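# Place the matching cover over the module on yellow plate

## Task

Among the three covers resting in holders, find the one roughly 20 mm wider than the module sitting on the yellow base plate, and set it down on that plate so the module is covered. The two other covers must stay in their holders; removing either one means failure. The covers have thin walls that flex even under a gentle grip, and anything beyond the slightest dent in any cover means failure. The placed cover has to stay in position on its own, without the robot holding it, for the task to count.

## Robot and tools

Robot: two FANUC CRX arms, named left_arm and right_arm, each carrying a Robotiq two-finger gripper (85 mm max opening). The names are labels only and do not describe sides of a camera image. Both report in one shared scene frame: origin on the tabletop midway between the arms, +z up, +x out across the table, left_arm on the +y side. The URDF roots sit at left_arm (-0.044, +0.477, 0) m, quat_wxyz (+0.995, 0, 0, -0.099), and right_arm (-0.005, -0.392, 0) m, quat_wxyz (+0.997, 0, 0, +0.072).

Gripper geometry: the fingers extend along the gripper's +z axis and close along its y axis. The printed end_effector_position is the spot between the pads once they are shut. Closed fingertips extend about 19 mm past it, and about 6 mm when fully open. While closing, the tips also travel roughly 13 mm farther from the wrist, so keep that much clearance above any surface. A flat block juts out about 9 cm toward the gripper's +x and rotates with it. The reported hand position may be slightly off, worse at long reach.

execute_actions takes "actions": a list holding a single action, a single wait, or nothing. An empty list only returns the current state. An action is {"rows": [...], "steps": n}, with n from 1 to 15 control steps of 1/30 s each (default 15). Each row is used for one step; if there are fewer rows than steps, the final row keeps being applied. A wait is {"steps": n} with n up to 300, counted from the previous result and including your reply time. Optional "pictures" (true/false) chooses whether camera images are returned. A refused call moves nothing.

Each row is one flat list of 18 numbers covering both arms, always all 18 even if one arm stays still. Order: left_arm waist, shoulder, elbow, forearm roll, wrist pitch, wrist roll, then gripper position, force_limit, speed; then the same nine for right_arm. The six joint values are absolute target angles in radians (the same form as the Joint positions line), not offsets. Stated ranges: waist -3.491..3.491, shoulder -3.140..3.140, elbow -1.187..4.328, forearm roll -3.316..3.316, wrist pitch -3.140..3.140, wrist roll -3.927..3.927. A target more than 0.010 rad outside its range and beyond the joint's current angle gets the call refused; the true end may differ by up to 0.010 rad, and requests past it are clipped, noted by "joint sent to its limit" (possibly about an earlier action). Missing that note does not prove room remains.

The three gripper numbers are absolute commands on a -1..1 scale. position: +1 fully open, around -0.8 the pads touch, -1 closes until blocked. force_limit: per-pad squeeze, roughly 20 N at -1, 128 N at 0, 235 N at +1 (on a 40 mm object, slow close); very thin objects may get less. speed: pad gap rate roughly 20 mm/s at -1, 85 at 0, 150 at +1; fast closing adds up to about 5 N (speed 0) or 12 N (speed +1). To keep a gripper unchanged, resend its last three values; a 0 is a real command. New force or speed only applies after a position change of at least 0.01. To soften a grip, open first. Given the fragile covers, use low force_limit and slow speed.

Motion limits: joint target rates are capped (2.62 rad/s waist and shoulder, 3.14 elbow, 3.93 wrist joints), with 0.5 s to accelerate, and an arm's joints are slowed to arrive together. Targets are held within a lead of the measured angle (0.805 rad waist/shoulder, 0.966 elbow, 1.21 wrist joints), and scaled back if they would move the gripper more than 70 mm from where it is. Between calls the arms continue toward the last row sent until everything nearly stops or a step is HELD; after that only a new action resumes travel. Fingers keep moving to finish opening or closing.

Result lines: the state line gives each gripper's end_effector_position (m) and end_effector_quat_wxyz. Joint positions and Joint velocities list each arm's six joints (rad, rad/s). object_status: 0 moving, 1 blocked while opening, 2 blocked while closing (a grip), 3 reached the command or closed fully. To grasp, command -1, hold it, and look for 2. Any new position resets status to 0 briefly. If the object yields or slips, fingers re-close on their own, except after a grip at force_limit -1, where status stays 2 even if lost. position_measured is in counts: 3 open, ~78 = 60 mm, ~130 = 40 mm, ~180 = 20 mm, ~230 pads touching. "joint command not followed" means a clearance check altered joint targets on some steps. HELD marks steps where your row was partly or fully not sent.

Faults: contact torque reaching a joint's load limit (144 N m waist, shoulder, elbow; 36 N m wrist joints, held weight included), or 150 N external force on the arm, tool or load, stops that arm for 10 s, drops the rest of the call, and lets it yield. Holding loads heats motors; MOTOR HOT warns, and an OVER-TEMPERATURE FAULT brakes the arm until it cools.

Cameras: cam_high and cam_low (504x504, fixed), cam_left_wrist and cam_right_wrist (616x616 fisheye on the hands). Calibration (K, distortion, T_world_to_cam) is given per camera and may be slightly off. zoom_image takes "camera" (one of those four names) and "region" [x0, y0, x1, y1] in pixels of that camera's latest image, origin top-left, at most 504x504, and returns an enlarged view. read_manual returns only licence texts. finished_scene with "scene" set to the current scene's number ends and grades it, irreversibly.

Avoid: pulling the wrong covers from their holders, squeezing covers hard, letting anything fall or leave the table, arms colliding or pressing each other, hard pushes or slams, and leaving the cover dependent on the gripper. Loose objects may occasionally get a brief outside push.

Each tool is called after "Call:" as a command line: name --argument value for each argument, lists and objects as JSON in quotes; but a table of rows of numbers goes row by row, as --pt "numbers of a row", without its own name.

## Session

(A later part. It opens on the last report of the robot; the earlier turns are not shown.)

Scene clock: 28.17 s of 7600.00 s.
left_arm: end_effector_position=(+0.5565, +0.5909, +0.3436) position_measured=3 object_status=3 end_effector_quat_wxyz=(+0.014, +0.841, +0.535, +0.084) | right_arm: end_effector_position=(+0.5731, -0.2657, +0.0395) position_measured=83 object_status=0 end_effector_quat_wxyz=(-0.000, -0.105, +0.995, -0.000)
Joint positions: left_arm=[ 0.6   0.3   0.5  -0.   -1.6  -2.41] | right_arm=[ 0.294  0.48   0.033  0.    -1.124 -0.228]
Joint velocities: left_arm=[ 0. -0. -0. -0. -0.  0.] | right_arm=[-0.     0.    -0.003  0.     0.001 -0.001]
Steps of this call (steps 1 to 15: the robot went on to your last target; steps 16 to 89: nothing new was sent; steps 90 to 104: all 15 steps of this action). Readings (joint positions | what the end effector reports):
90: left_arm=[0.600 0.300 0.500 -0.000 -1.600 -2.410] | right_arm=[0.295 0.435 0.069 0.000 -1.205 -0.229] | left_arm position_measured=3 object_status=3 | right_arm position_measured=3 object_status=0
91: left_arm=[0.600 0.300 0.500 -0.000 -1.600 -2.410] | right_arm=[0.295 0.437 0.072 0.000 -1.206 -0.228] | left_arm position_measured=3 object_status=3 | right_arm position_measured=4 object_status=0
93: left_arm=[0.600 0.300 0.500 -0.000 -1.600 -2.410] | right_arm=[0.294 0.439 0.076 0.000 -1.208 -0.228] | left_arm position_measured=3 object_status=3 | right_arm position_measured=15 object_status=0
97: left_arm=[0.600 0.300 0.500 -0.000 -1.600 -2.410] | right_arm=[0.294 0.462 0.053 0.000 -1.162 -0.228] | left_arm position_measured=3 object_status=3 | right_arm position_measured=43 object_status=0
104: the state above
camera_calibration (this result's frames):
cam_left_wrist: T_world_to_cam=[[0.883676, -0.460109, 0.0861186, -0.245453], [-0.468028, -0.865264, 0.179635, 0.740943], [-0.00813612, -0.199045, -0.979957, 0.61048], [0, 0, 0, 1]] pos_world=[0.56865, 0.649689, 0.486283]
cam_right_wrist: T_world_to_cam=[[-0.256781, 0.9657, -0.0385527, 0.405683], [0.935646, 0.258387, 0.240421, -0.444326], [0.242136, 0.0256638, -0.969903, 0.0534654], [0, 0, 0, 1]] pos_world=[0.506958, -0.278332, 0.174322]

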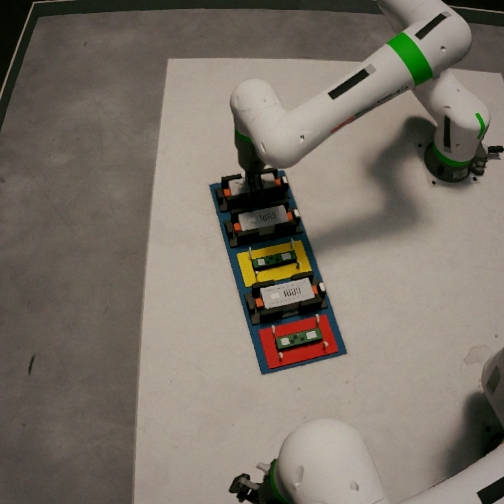

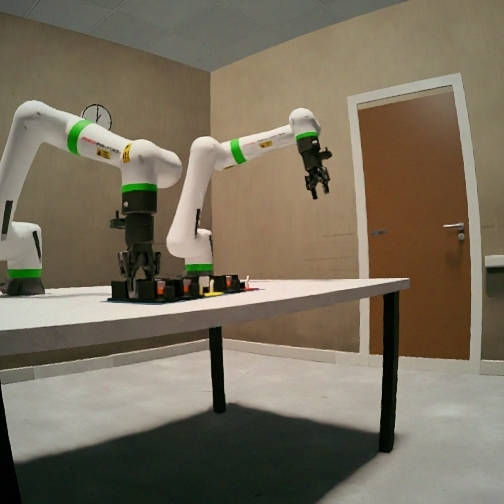

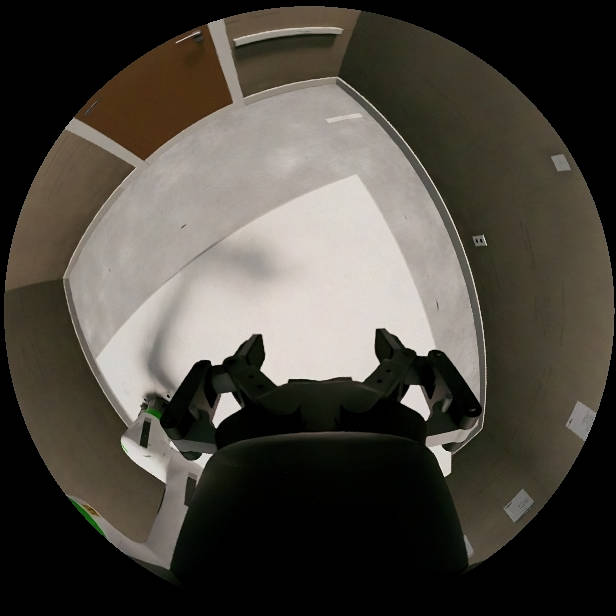

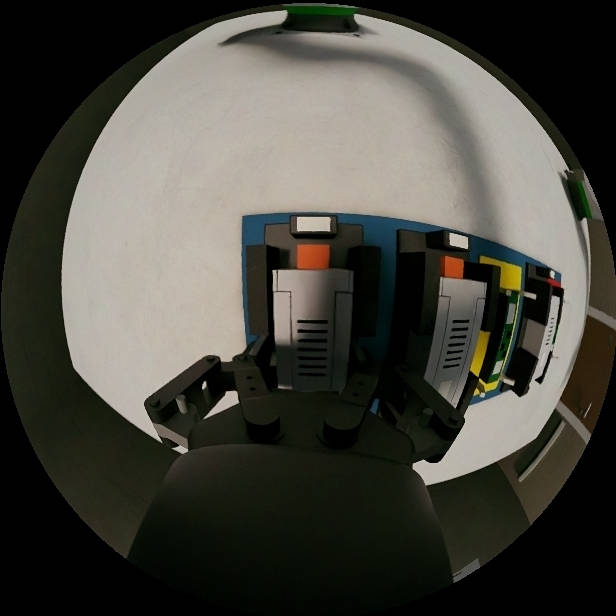

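Call:
execute_actions --actions '[{"rows":[[0.6,0.3,0.5,0,-1.6,-2.41,1,-1,-1,0.294,0.48,0.033,0,-1.124,-0.228,-1,-1,-1]],"steps":15}]' --pictures false

Call:
execute_actions --actions '[{"steps":15}]'

Scene clock: 29.27 s of 7600.00 s.
left_arm: end_effector_position=(+0.5565, +0.5909, +0.3436) position_measured=3 object_status=3 end_effector_quat_wxyz=(+0.014, +0.841, +0.535, +0.084) | right_arm: end_effector_position=(+0.5731, -0.2657, +0.0396) position_measured=107 object_status=0 end_effector_quat_wxyz=(-0.000, -0.105, +0.995, +0.000)
Joint positions: left_arm=[ 0.6   0.3   0.5  -0.   -1.6  -2.41] | right_arm=[ 0.294  0.48   0.033 -0.    -1.124 -0.228]
Joint velocities: left_arm=[-0.     0.     0.001  0.     0.001  0.   ] | right_arm=[-0.    -0.    -0.     0.001  0.     0.001]
Steps of this call (steps 1 to 15: the robot went on to your last target; steps 16 to 18: nothing new was sent; steps 19 to 33: all 15 steps of this action). Readings (joint positions | what the end effector reports):
19: left_arm=[0.600 0.300 0.500 -0.000 -1.600 -2.410] | right_arm=[0.294 0.480 0.033 0.000 -1.124 -0.228] | left_arm position_measured=3 object_status=3 | right_arm position_measured=85 object_status=0
20: left_arm=[0.600 0.300 0.500 -0.000 -1.600 -2.410] | right_arm=[0.294 0.480 0.033 0.000 -1.124 -0.228] | left_arm position_measured=3 object_status=3 | right_arm position_measured=85 object_status=0
22: left_arm=[0.600 0.300 0.500 -0.000 -1.600 -2.410] | right_arm=[0.294 0.480 0.033 0.000 -1.124 -0.228] | left_arm position_measured=3 object_status=3 | right_arm position_measured=88 object_status=0
26: left_arm=[0.600 0.300 0.500 -0.000 -1.600 -2.410] | right_arm=[0.294 0.480 0.033 -0.000 -1.124 -0.228] | left_arm position_measured=3 object_status=3 | right_arm position_measured=94 object_status=0
33: the state above

Scene clock: 29.77 s of 7600.00 s.
left_arm: end_effector_position=(+0.5565, +0.5909, +0.3436) position_measured=3 object_status=3 end_effector_quat_wxyz=(+0.014, +0.841, +0.535, +0.084) | right_arm: end_effector_position=(+0.5731, -0.2657, +0.0397) position_measured=121 object_status=2 end_effector_quat_wxyz=(-0.000, -0.105, +0.995, -0.000)
Joint positions: left_arm=[ 0.6   0.3   0.5  -0.   -1.6  -2.41] | right_arm=[ 0.294  0.48   0.033 -0.    -1.124 -0.228]
Joint velocities: left_arm=[-0.001 -0.    -0.    -0.    -0.001  0.   ] | right_arm=[ 0. -0.  0. -0. -0.  0.]
Steps of this call (steps 1 to 15: the robot went on to your last target). Readings (joint positions | what the end effector reports):
1: left_arm=[0.600 0.300 0.500 -0.000 -1.600 -2.410] | right_arm=[0.294 0.480 0.033 -0.000 -1.124 -0.228] | left_arm position_measured=3 object_status=3 | right_arm position_measured=108 object_status=0
2: left_arm=[0.600 0.300 0.500 -0.000 -1.600 -2.410] | right_arm=[0.294 0.480 0.033 -0.000 -1.124 -0.228] | left_arm position_measured=3 object_status=3 | right_arm position_measured=110 object_status=0
4: left_arm=[0.600 0.300 0.500 -0.000 -1.600 -2.410] | right_arm=[0.294 0.480 0.033 -0.000 -1.124 -0.228] | left_arm position_measured=3 object_status=3 | right_arm position_measured=114 object_status=0
8: left_arm=[0.600 0.300 0.500 -0.000 -1.600 -2.410] | right_arm=[0.294 0.480 0.033 -0.000 -1.124 -0.228] | left_arm position_measured=3 object_status=3 | right_arm position_measured=120 object_status=0
15: the state above
All arms were judged still, so your last target was given up. Only a new action makes them travel on or press farther. Fingers that are still opening or closing keep moving.
camera_calibration (this result's frames):
cam_left_wrist: T_world_to_cam=[[0.883676, -0.460109, 0.0861188, -0.245453], [-0.468028, -0.865264, 0.179634, 0.740943], [-0.00813587, -0.199044, -0.979957, 0.61048], [0, 0, 0, 1]] pos_world=[0.56865, 0.649689, 0.486283]
cam_right_wrist: T_world_to_cam=[[-0.256769, 0.965707, -0.0384632, 0.405663], [0.935599, 0.258349, 0.240645, -0.444349], [0.242329, 0.025804, -0.969851, 0.0534969], [0, 0, 0, 1]] pos_world=[0.50693, -0.278335, 0.174417]

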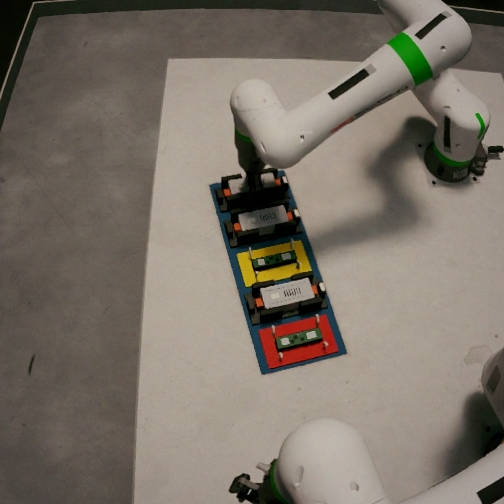

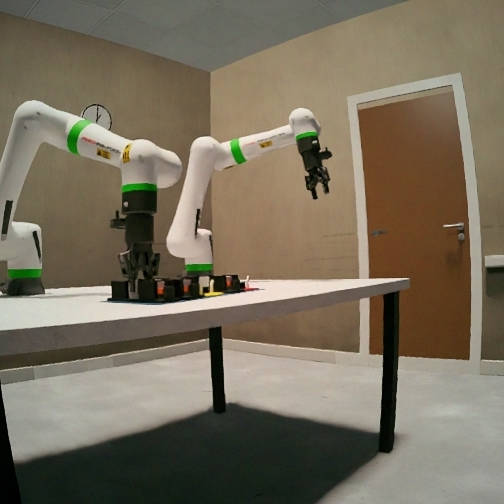

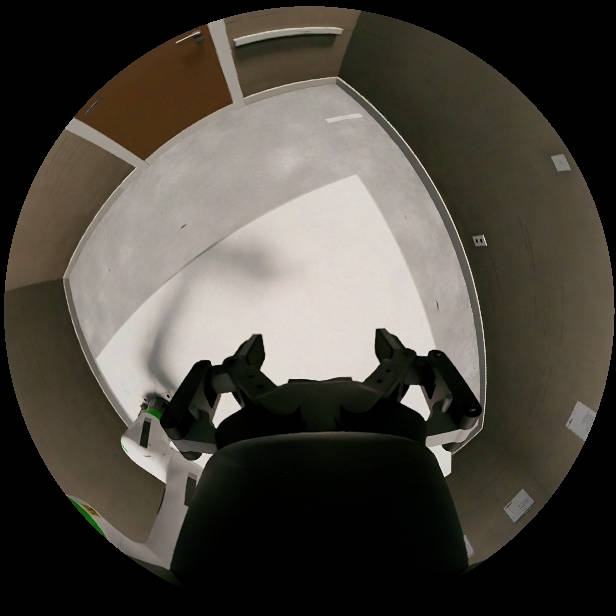

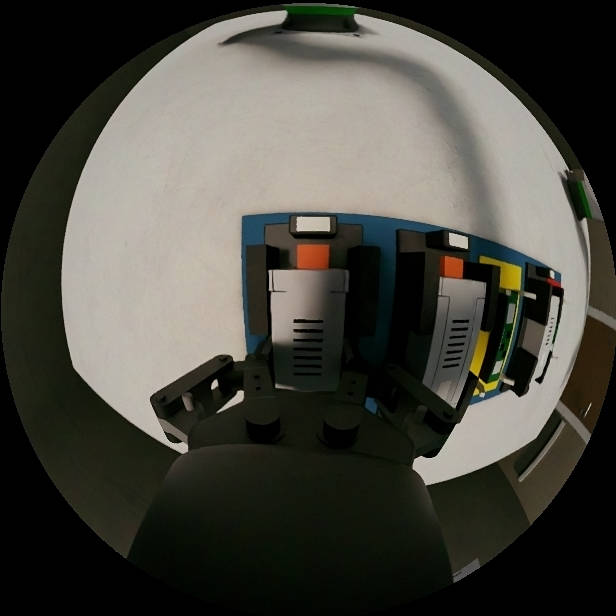

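Call:
execute_actions --actions '[{"rows":[[0.6,0.3,0.5,0,-1.6,-2.41,1,-1,-1,0.294,0.465,0.0495,0,-1.1555,-0.228,-1,-1,-1]],"steps":12}]'

Scene clock: 30.87 s of 7600.00 s.
left_arm: end_effector_position=(+0.5565, +0.5909, +0.3436) position_measured=3 object_status=3 end_effector_quat_wxyz=(+0.014, +0.841, +0.535, +0.084) | right_arm: end_effector_position=(+0.5733, -0.2657, +0.0547) position_measured=121 object_status=2 end_effector_quat_wxyz=(-0.000, -0.105, +0.995, -0.000)
Joint positions: left_arm=[ 0.6   0.3   0.5  -0.   -1.6  -2.41] | right_arm=[ 0.294  0.465  0.049  0.    -1.156 -0.228]
Joint velocities: left_arm=[ 0.001  0.    -0.    -0.001 -0.     0.   ] | right_arm=[-0.    -0.001 -0.    -0.     0.     0.001]
Steps of this call (steps 1 to 21: nothing new was sent; steps 22 to 33: all 12 steps of this action). Readings (joint positions | what the end effector reports):
22: left_arm=[0.600 0.300 0.500 -0.000 -1.600 -2.410] | right_arm=[0.294 0.480 0.033 0.000 -1.125 -0.228] | left_arm position_measured=3 object_status=3 | right_arm position_measured=121 object_status=2
23: left_arm=[0.600 0.300 0.500 -0.000 -1.600 -2.410] | right_arm=[0.294 0.477 0.036 0.000 -1.132 -0.228] | left_arm position_measured=3 object_status=3 | right_arm position_measured=121 object_status=2
25: left_arm=[0.600 0.300 0.500 -0.000 -1.600 -2.410] | right_arm=[0.294 0.467 0.048 0.000 -1.152 -0.228] | left_arm position_measured=3 object_status=3 | right_arm position_measured=121 object_status=2
29: left_arm=[0.600 0.300 0.500 -0.000 -1.600 -2.410] | right_arm=[0.294 0.465 0.049 0.000 -1.155 -0.228] | left_arm position_measured=3 object_status=3 | right_arm position_measured=121 object_status=2
33: the state above
camera_calibration (this result's frames):
cam_left_wrist: T_world_to_cam=[[0.883676, -0.460109, 0.0861188, -0.245453], [-0.468028, -0.865264, 0.179634, 0.740943], [-0.00813588, -0.199045, -0.979957, 0.61048], [0, 0, 0, 1]] pos_world=[0.56865, 0.649689, 0.486283]
cam_right_wrist: T_world_to_cam=[[-0.25682, 0.965688, -0.0386068, 0.40628], [0.935628, 0.258439, 0.240436, -0.448087], [0.242164, 0.0256273, -0.969897, 0.0680705], [0, 0, 0, 1]] pos_world=[0.507099, -0.278281, 0.189443]

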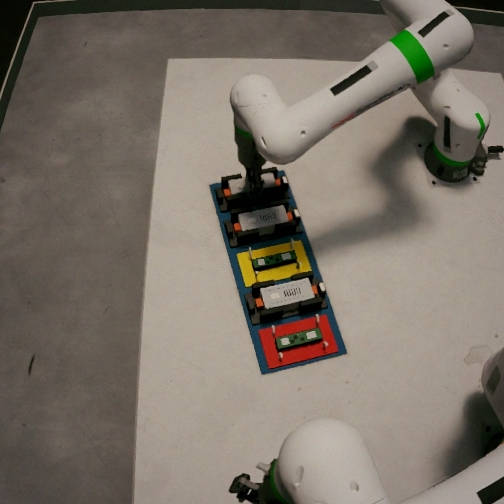

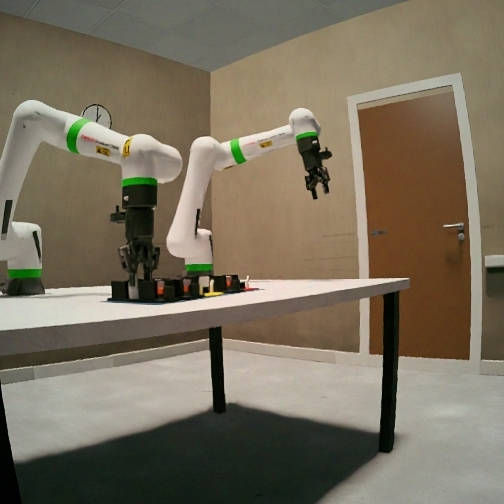

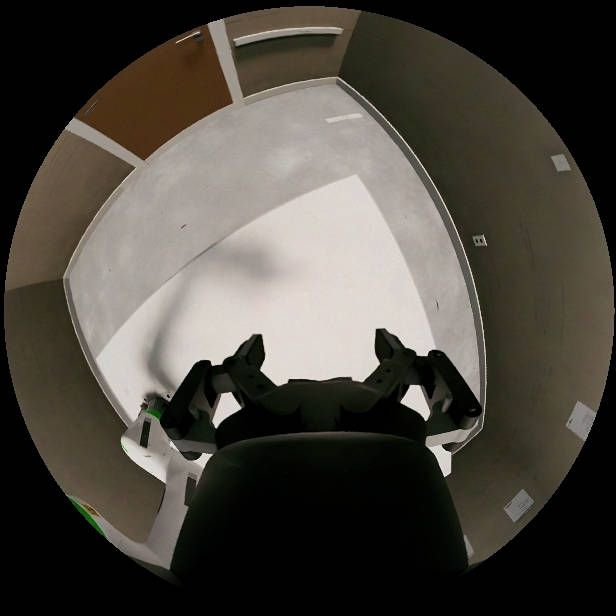

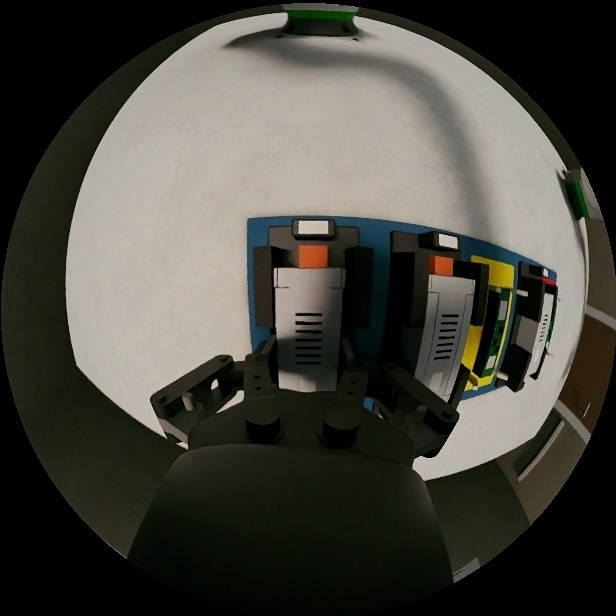

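Call:
execute_actions --actions '[{"rows":[[0.6,0.3,0.5,0,-1.6,-2.41,1,-1,-1,0.294,0.465,0.0495,0,-1.1555,-0.228,0.5,-1,0]],"steps":12}]' --pictures false

Call:
execute_actions --actions '[{"rows":[[0.6,0.3,0.5,0,-1.6,-2.41,1,-1,-1,0.294,0.41,0.11,0,-1.271,-0.228,0.5,-1,0]],"steps":10}]' --pictures false

Call:
execute_actions --actions '[{"rows":[[0.6,0.3,0.5,0,-1.6,-2.41,1,-1,-1,0.33,0.2287,-0.181,0,-1.161,-0.264,-1,-1,1]],"steps":15}]'

Scene clock: 32.83 s of 7600.00 s.
left_arm: end_effector_position=(+0.5565, +0.5909, +0.3436) position_measured=3 object_status=3 end_effector_quat_wxyz=(+0.014, +0.841, +0.535, +0.084) | right_arm: end_effector_position=(+0.5733, -0.2656, +0.0548) position_measured=67 object_status=0 end_effector_quat_wxyz=(-0.000, -0.105, +0.995, -0.000)
Joint positions: left_arm=[ 0.6   0.3   0.5  -0.   -1.6  -2.41] | right_arm=[ 0.294  0.465  0.05  -0.    -1.156 -0.228]
Joint velocities: left_arm=[ 0.002 -0.     0.     0.     0.     0.   ] | right_arm=[-0.001 -0.     0.    -0.     0.     0.002]
Steps of this call (steps 1 to 15: the robot went on to your last target; steps 16 to 47: nothing new was sent; steps 48 to 59: all 12 steps of this action). Readings (joint positions | what the end effector reports):
48: left_arm=[0.600 0.300 0.500 -0.000 -1.600 -2.410] | right_arm=[0.294 0.465 0.050 -0.000 -1.156 -0.228] | left_arm position_measured=3 object_status=3 | right_arm position_measured=121 object_status=0
49: left_arm=[0.600 0.300 0.500 -0.000 -1.600 -2.410] | right_arm=[0.294 0.465 0.050 -0.000 -1.156 -0.228] | left_arm position_measured=3 object_status=3 | right_arm position_measured=120 object_status=0
51: left_arm=[0.600 0.300 0.500 -0.000 -1.600 -2.410] | right_arm=[0.294 0.465 0.050 -0.000 -1.156 -0.228] | left_arm position_measured=3 object_status=3 | right_arm position_measured=109 object_status=0
55: left_arm=[0.600 0.300 0.500 -0.000 -1.600 -2.410] | right_arm=[0.294 0.465 0.050 -0.000 -1.156 -0.228] | left_arm position_measured=3 object_status=3 | right_arm position_measured=81 object_status=0
59: the state above

Scene clock: 33.17 s of 7600.00 s.
left_arm: end_effector_position=(+0.5565, +0.5909, +0.3436) position_measured=3 object_status=3 end_effector_quat_wxyz=(+0.014, +0.841, +0.535, +0.084) | right_arm: end_effector_position=(+0.5705, -0.2670, +0.1108) position_measured=66 object_status=3 end_effector_quat_wxyz=(-0.000, -0.105, +0.995, -0.000)
Joint positions: left_arm=[ 0.6   0.3   0.5  -0.   -1.6  -2.41] | right_arm=[ 0.294  0.41   0.11   0.    -1.271 -0.228]
Joint velocities: left_arm=[-0.    -0.     0.001 -0.001 -0.    -0.   ] | right_arm=[-0.     0.     0.004 -0.001 -0.004 -0.   ]
Steps of this call (steps 1 to 10: all 10 steps of this action). Readings (joint positions | what the end effector reports):
1: left_arm=[0.600 0.300 0.500 -0.000 -1.600 -2.410] | right_arm=[0.294 0.465 0.050 -0.000 -1.156 -0.228] | left_arm position_measured=3 object_status=3 | right_arm position_measured=67 object_status=0
2: left_arm=[0.600 0.300 0.500 -0.000 -1.600 -2.410] | right_arm=[0.294 0.462 0.053 -0.000 -1.164 -0.228] | left_arm position_measured=3 object_status=3 | right_arm position_measured=67 object_status=0
4: left_arm=[0.600 0.300 0.500 -0.000 -1.600 -2.410] | right_arm=[0.294 0.443 0.075 -0.000 -1.203 -0.228] | left_arm position_measured=3 object_status=3 | right_arm position_measured=66 object_status=0
8: left_arm=[0.600 0.300 0.500 -0.000 -1.600 -2.410] | right_arm=[0.294 0.410 0.110 0.000 -1.270 -0.228] | left_arm position_measured=3 object_status=3 | right_arm position_measured=66 object_status=3
10: the state above

Scene clock: 33.67 s of 7600.00 s.
left_arm: end_effector_position=(+0.5565, +0.5909, +0.3436) position_measured=3 object_status=3 end_effector_quat_wxyz=(+0.014, +0.841, +0.535, +0.084) | right_arm: end_effector_position=(+0.4886, -0.2858, +0.0900) position_measured=230 object_status=0 end_effector_quat_wxyz=(+0.000, -0.105, +0.995, +0.000)
Joint positions: left_arm=[ 0.6   0.3   0.5  -0.   -1.6  -2.41] | right_arm=[ 0.33   0.229 -0.181  0.    -1.161 -0.264]
Joint velocities: left_arm=[ 0.001 -0.001  0.001  0.001  0.    -0.   ] | right_arm=[ 0.001  0.    -0.005 -0.     0.001 -0.001]
Steps of this call (steps 1 to 15: all 15 steps of this action). Readings (joint positions | what the end effector reports):
1: left_arm=[0.600 0.300 0.500 -0.000 -1.600 -2.410] | right_arm=[0.294 0.410 0.109 0.000 -1.271 -0.228] | left_arm position_measured=3 object_status=3 | right_arm position_measured=66 object_status=0
2: left_arm=[0.600 0.300 0.500 -0.000 -1.600 -2.410] | right_arm=[0.294 0.406 0.104 0.000 -1.268 -0.228] | left_arm position_measured=3 object_status=3 | right_arm position_measured=69 object_status=0
4: left_arm=[0.600 0.300 0.500 -0.000 -1.600 -2.410] | right_arm=[0.298 0.387 0.072 0.000 -1.254 -0.232] | left_arm position_measured=3 object_status=3 | right_arm position_measured=87 object_status=0
8: left_arm=[0.600 0.300 0.500 -0.000 -1.600 -2.410] | right_arm=[0.316 0.299 -0.069 0.000 -1.201 -0.250] | left_arm position_measured=3 object_status=3 | right_arm position_measured=137 object_status=0
15: the state above
camera_calibration (this result's frames):
cam_left_wrist: T_world_to_cam=[[0.883676, -0.460109, 0.0861186, -0.245453], [-0.468028, -0.865264, 0.179634, 0.740943], [-0.00813608, -0.199045, -0.979957, 0.61048], [0, 0, 0, 1]] pos_world=[0.56865, 0.649689, 0.486283]
cam_right_wrist: T_world_to_cam=[[-0.256744, 0.965717, -0.0383933, 0.405289], [0.935493, 0.258295, 0.241116, -0.372177], [0.242766, 0.0259884, -0.969737, 0.123132], [0, 0, 0, 1]] pos_world=[0.422332, -0.298463, 0.224703]

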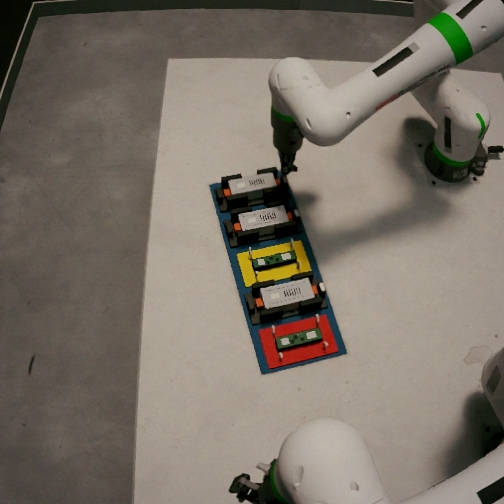

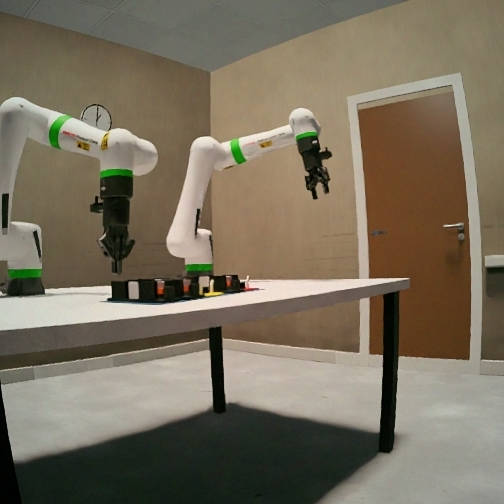

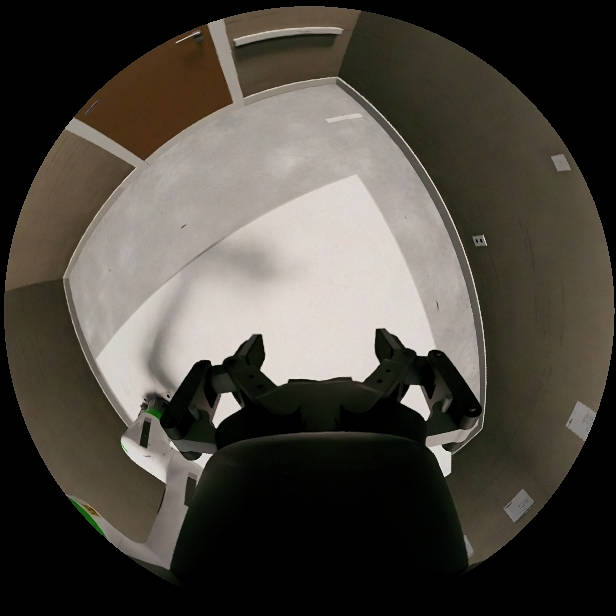

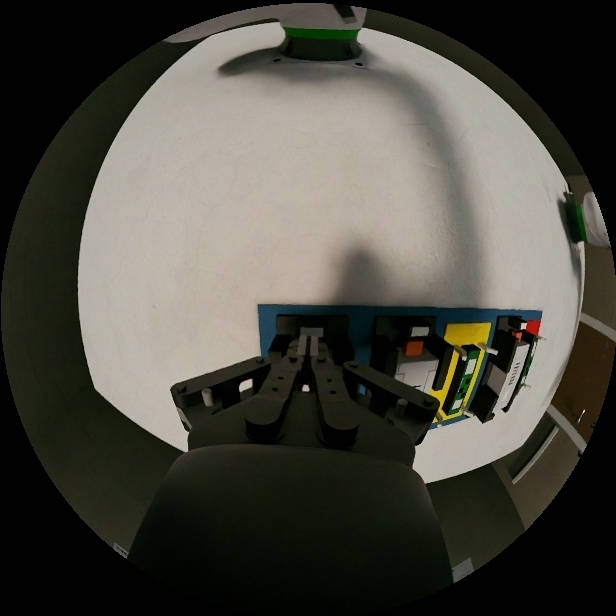

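Call:
zoom_image --camera "cam_right_wrist" --region '[250, 290, 450, 410]'

Call:
zoom_image --camera "cam_low" --region '[90, 245, 210, 315]'

Region (250, 290, 450, 410) of cam_right_wrist's 616x616 image, scaled by 2.520, with more detail than that image has; it fills the top 302 rows of this view, and the rest is white.

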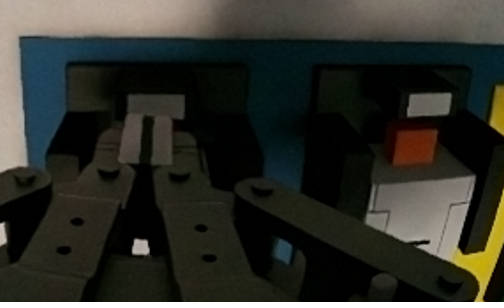

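Region (90, 245, 210, 315) of cam_low's 504x504 image, scaled by 4.200, with more detail than that image has; it fills the top 294 rows of this view, and the rest is white.

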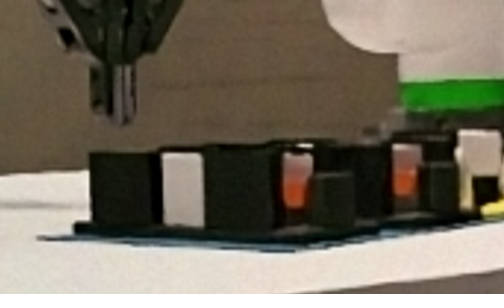

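Call:
execute_actions --actions '[{"rows":[[0.6,0.3,0.5,0,-1.6,-2.41,1,-1,-1,0.33,0.26,-0.2146,0,-1.097,-0.264,-1,-1,1]],"steps":12}]'

Call:
zoom_image --camera "cam_low" --region '[90, 245, 210, 315]'

Scene clock: 35.70 s of 7600.00 s.
left_arm: end_effector_position=(+0.5565, +0.5909, +0.3436) position_measured=3 object_status=3 end_effector_quat_wxyz=(+0.014, +0.841, +0.535, +0.084) | right_arm: end_effector_position=(+0.4886, -0.2857, +0.0616) position_measured=230 object_status=3 end_effector_quat_wxyz=(-0.000, -0.105, +0.995, -0.000)
Joint positions: left_arm=[ 0.6   0.3   0.5   0.   -1.6  -2.41] | right_arm=[ 0.33   0.26  -0.215 -0.    -1.097 -0.264]
Joint velocities: left_arm=[-0. -0. -0. -0.  0.  0.] | right_arm=[ 0.     0.    -0.001  0.001  0.001  0.   ]
Steps of this call (steps 1 to 15: the robot went on to your last target; steps 16 to 49: nothing new was sent; steps 50 to 61: all 12 steps of this action). Readings (joint positions | what the end effector reports):
50: left_arm=[0.600 0.300 0.500 0.000 -1.600 -2.410] | right_arm=[0.330 0.229 -0.181 -0.000 -1.160 -0.264] | left_arm position_measured=3 object_status=3 | right_arm position_measured=230 object_status=3
51: left_arm=[0.600 0.300 0.500 0.000 -1.600 -2.410] | right_arm=[0.330 0.232 -0.185 0.000 -1.153 -0.264] | left_arm position_measured=3 object_status=3 | right_arm position_measured=230 object_status=3
53: left_arm=[0.600 0.300 0.500 0.000 -1.600 -2.410] | right_arm=[0.330 0.249 -0.204 -0.000 -1.118 -0.264] | left_arm position_measured=3 object_status=3 | right_arm position_measured=230 object_status=3
57: left_arm=[0.600 0.300 0.500 0.000 -1.600 -2.410] | right_arm=[0.330 0.260 -0.214 -0.000 -1.097 -0.264] | left_arm position_measured=3 object_status=3 | right_arm position_measured=230 object_status=3
61: the state above
camera_calibration (this result's frames):
cam_left_wrist: T_world_to_cam=[[0.883676, -0.460109, 0.0861209, -0.245454], [-0.468029, -0.865263, 0.179636, 0.740942], [-0.00813492, -0.199047, -0.979956, 0.610481], [0, 0, 0, 1]] pos_world=[0.56865, 0.649688, 0.486283]
cam_right_wrist: T_world_to_cam=[[-0.256781, 0.965701, -0.0385345, 0.404151], [0.935709, 0.258389, 0.240175, -0.365441], [0.241894, 0.0256151, -0.969965, 0.0959695], [0, 0, 0, 1]] pos_world=[0.42251, -0.298321, 0.19643]

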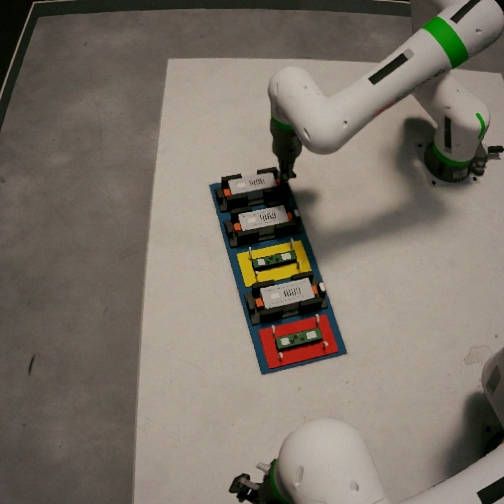

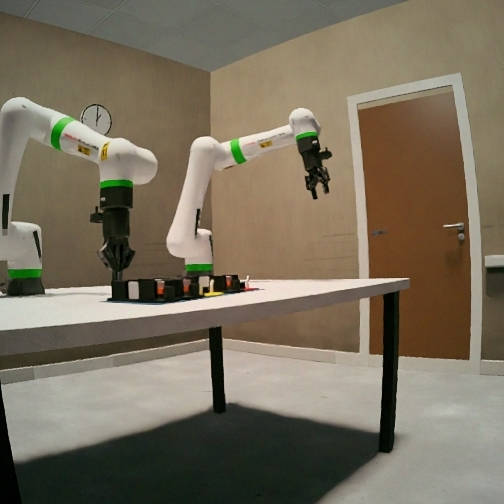

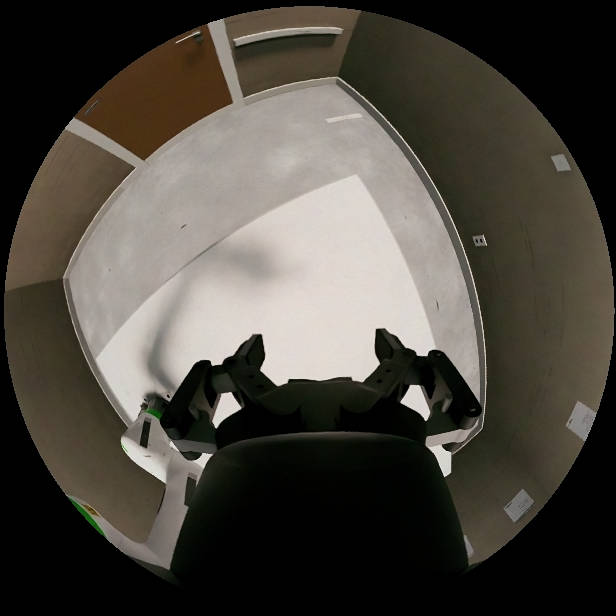

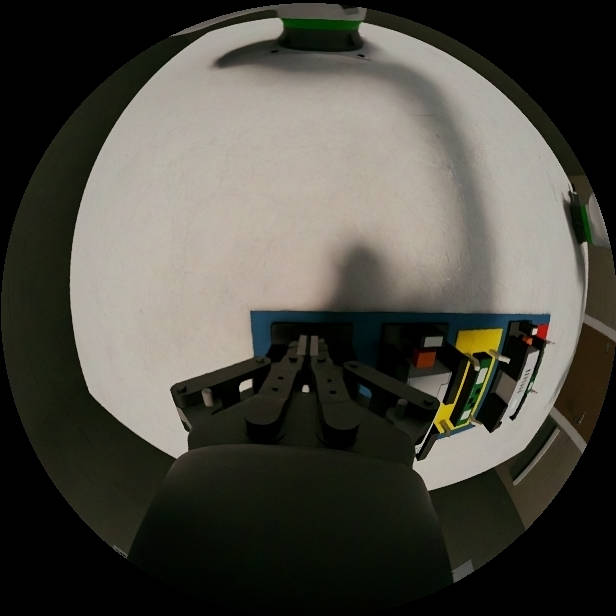

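Region (90, 245, 210, 315) of cam_low's 504x504 image, scaled by 4.200, with more detail than that image has; it fills the top 294 rows of this view, and the rest is white.

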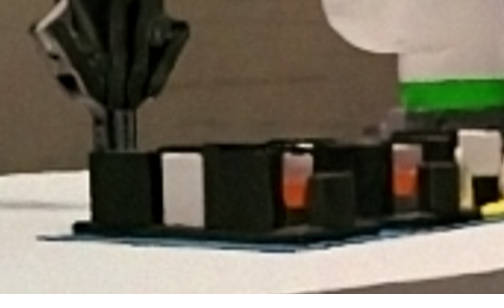

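Call:
execute_actions --actions '[{"rows":[[0.6,0.3,0.5,0,-1.6,-2.41,1,-1,-1,0.33,0.273,-0.229,0,-1.069,-0.264,-1,-1,1]],"steps":12}]'

Call:
zoom_image --camera "cam_high" --region '[200, 150, 320, 250]'

Scene clock: 46.47 s of 7600.00 s.
left_arm: end_effector_position=(+0.5565, +0.5909, +0.3436) position_measured=3 object_status=3 end_effector_quat_wxyz=(+0.014, +0.841, +0.535, +0.084) | right_arm: end_effector_position=(+0.4895, -0.2859, +0.0616) position_measured=230 object_status=3 end_effector_quat_wxyz=(+0.001, -0.105, +0.994, -0.000)
Joint positions: left_arm=[ 0.6   0.3   0.5   0.   -1.6  -2.41] | right_arm=[ 0.33   0.26  -0.216  0.002 -1.094 -0.264]
Joint velocities: left_arm=[ 0.  0. -0.  0. -0. -0.] | right_arm=[-0.  0. -0. -0.  0. -0.]
FORCE FAULT: contact force on the right arm reached its limit, and that arm stopped for 10 seconds. The contact can be on any part of that arm, not only on its tool. That arm's remaining commands of this call were not run. That arm holds still and accepts commands again. Move the arm away from the contact; if what it grips holds it there, let go first. Pushing or pulling that hard again can fault the arm again.
The stop of the right arm began at step 23 of this call (marked STOPPED below). From that step on that arm followed nothing that you had sent. 10 of its steps, steps kept back included, did not run and will not run. Nothing is kept back now, and the robot has no last target.
Steps of this call (steps 1 to 15: the robot went on to your last target; steps 16 to 20: nothing new was sent; steps 21 to 32: all 12 steps of this action; steps 33 to 323: the stop continued). Readings (joint positions | what the end effector reports):
21: left_arm=[0.600 0.300 0.500 0.000 -1.600 -2.410] | right_arm=[0.330 0.260 -0.215 0.000 -1.096 -0.264] | left_arm position_measured=3 object_status=3 | right_arm position_measured=230 object_status=3
22: left_arm=[0.600 0.300 0.500 0.000 -1.600 -2.410] | right_arm=[0.330 0.261 -0.216 0.001 -1.093 -0.264] | left_arm position_measured=3 object_status=3 | right_arm position_measured=230 object_status=3
23: left_arm=[0.600 0.300 0.500 0.000 -1.600 -2.410] | right_arm=[0.330 0.260 -0.216 0.002 -1.094 -0.264] | left_arm position_measured=3 object_status=3 | right_arm position_measured=230 object_status=3 STOPPED (the right arm)
24: left_arm=[0.600 0.300 0.500 0.000 -1.600 -2.410] | right_arm=[0.330 0.260 -0.216 0.002 -1.094 -0.264] | left_arm position_measured=3 object_status=3 | right_arm position_measured=230 object_status=3
28: left_arm=[0.600 0.300 0.500 0.000 -1.600 -2.410] | right_arm=[0.330 0.260 -0.216 0.002 -1.094 -0.264] | left_arm position_measured=3 object_status=3 | right_arm position_measured=230 object_status=3
323: the state above
camera_calibration (this result's frames):
cam_left_wrist: T_world_to_cam=[[0.883676, -0.460109, 0.0861207, -0.245454], [-0.468029, -0.865263, 0.179636, 0.740942], [-0.00813523, -0.199047, -0.979956, 0.610481], [0, 0, 0, 1]] pos_world=[0.56865, 0.649688, 0.486283]
cam_right_wrist: T_world_to_cam=[[-0.257509, 0.965462, -0.0396497, 0.404897], [0.934735, 0.259292, 0.242977, -0.365616], [0.244866, 0.025507, -0.969221, 0.0941506], [0, 0, 0, 1]] pos_world=[0.422965, -0.298512, 0.196143]

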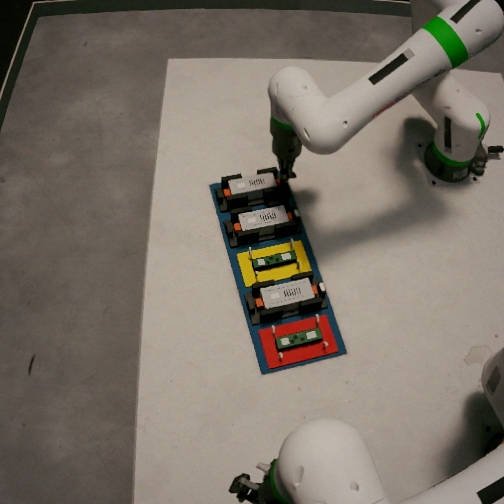

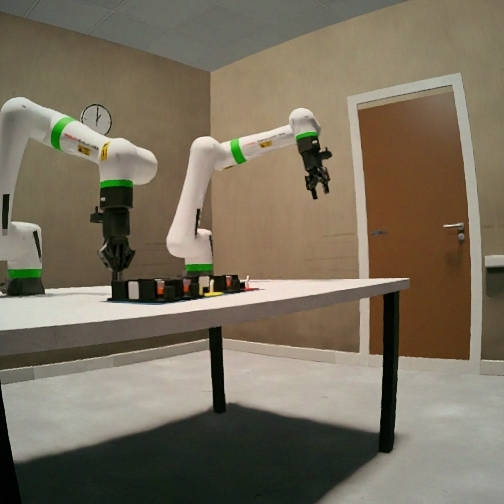

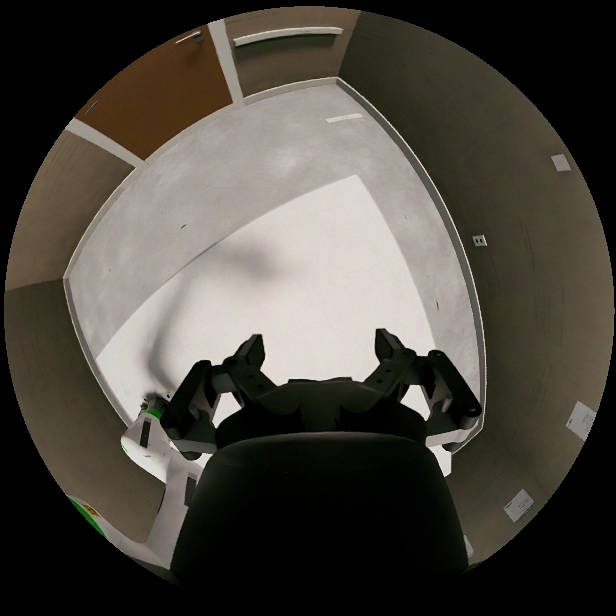

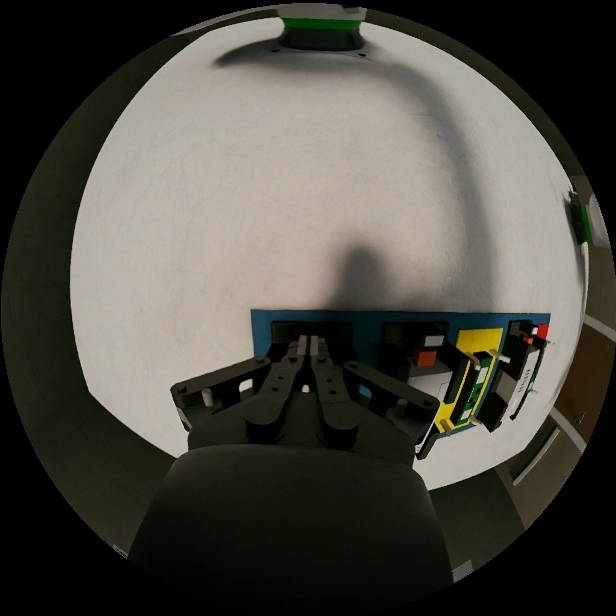

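Region (200, 150, 320, 250) of cam_high's 504x504 image, scaled by 4.200, with more detail than that image has.

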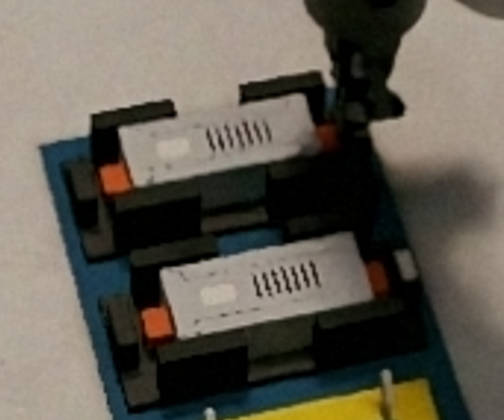

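Call:
execute_actions --actions '[{"rows":[[0.6,0.3,0.5,0,-1.6,-2.41,1,-1,-1,0.33,0.15,-0.15,0,-1.27,-0.264,-1,-1,1]],"steps":15}]'

Call:
zoom_image --camera "cam_right_wrist" --region '[240, 270, 440, 390]'

Scene clock: 48.40 s of 7600.00 s.
left_arm: end_effector_position=(+0.5565, +0.5909, +0.3436) position_measured=3 object_status=3 end_effector_quat_wxyz=(+0.014, +0.841, +0.535, +0.084) | right_arm: end_effector_position=(+0.4749, -0.2927, +0.1401) position_measured=230 object_status=3 end_effector_quat_wxyz=(+0.000, -0.105, +0.995, +0.000)
Joint positions: left_arm=[ 0.6   0.3   0.5   0.   -1.6  -2.41] | right_arm=[ 0.33   0.15  -0.15  -0.    -1.27  -0.264]
Joint velocities: left_arm=[-0.  0. -0.  0.  0. -0.] | right_arm=[-0.     0.     0.001  0.001 -0.001 -0.   ]
Steps of this call (steps 1 to 43: nothing new was sent; steps 44 to 58: all 15 steps of this action). Readings (joint positions | what the end effector reports):
44: left_arm=[0.600 0.300 0.500 0.000 -1.600 -2.410] | right_arm=[0.330 0.259 -0.215 0.002 -1.094 -0.264] | left_arm position_measured=3 object_status=3 | right_arm position_measured=230 object_status=3
45: left_arm=[0.600 0.300 0.500 0.000 -1.600 -2.410] | right_arm=[0.330 0.256 -0.213 0.002 -1.102 -0.264] | left_arm position_measured=3 object_status=3 | right_arm position_measured=230 object_status=3
47: left_arm=[0.600 0.300 0.500 0.000 -1.600 -2.410] | right_arm=[0.330 0.231 -0.198 0.001 -1.142 -0.264] | left_arm position_measured=3 object_status=3 | right_arm position_measured=230 object_status=3
51: left_arm=[0.600 0.300 0.500 0.000 -1.600 -2.410] | right_arm=[0.330 0.159 -0.155 0.000 -1.255 -0.264] | left_arm position_measured=3 object_status=3 | right_arm position_measured=230 object_status=3
58: the state above
camera_calibration (this result's frames):
cam_left_wrist: T_world_to_cam=[[0.883676, -0.460109, 0.0861206, -0.245454], [-0.468029, -0.865263, 0.179636, 0.740942], [-0.00813537, -0.199047, -0.979956, 0.610481], [0, 0, 0, 1]] pos_world=[0.56865, 0.649688, 0.486283]
cam_right_wrist: T_world_to_cam=[[-0.256702, 0.965739, -0.0380996, 0.410301], [0.935433, 0.258173, 0.24148, -0.369786], [0.243043, 0.0263489, -0.969658, 0.175227], [0, 0, 0, 1]] pos_world=[0.408648, -0.305391, 0.274838]

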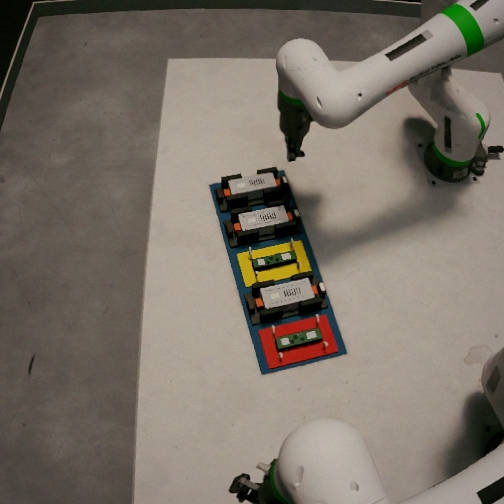

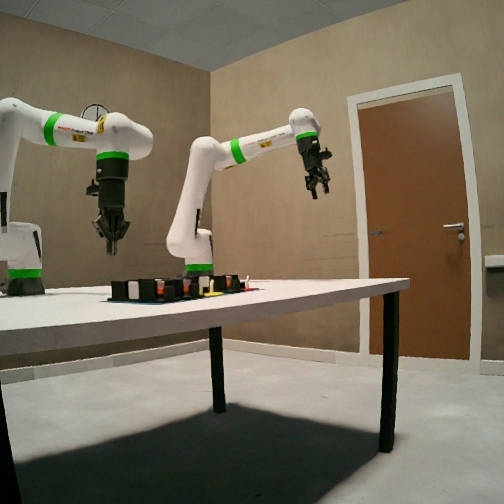

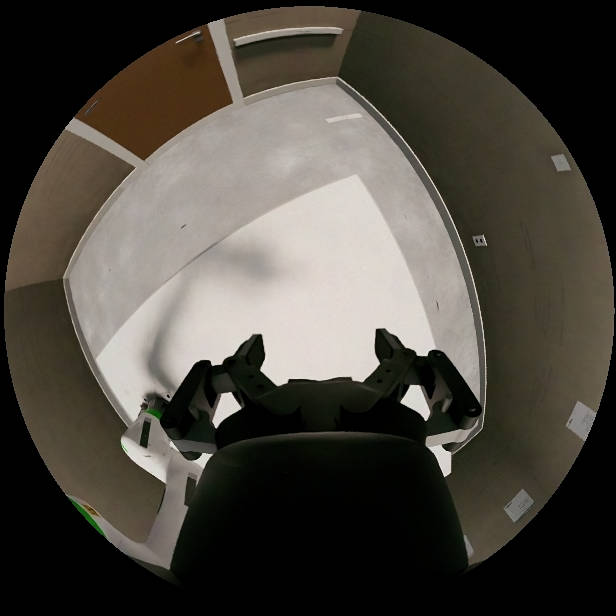

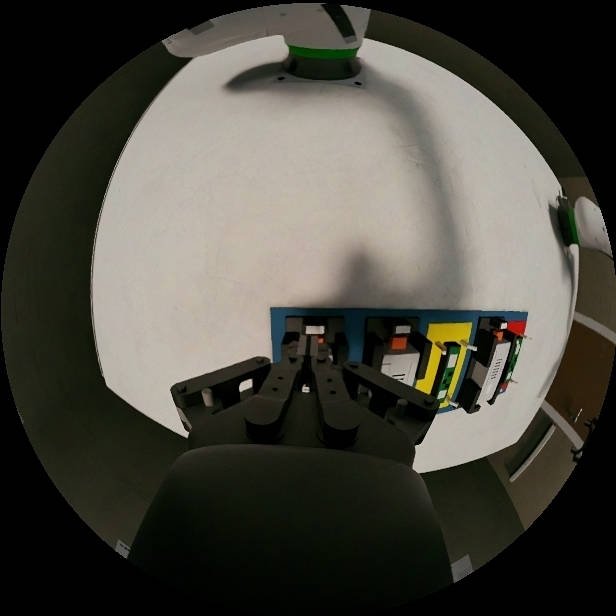

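Region (240, 270, 440, 390) of cam_right_wrist's 616x616 image, scaled by 2.520, with more detail than that image has; it fills the top 302 rows of this view, and the rest is white.

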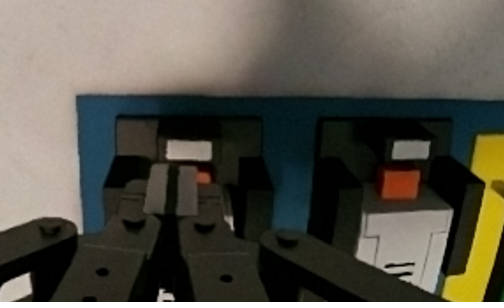

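Call:
zoom_image --camera "cam_high" --region '[210, 160, 310, 240]'

Region (210, 160, 310, 240) of cam_high's 504x504 image, scaled by 5.040, with more detail than that image has; it fills the top 403 rows of this view, and the rest is white.

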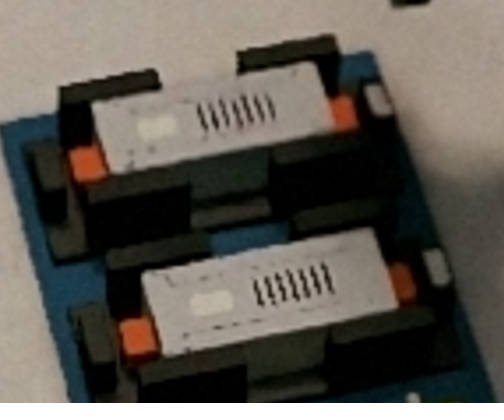

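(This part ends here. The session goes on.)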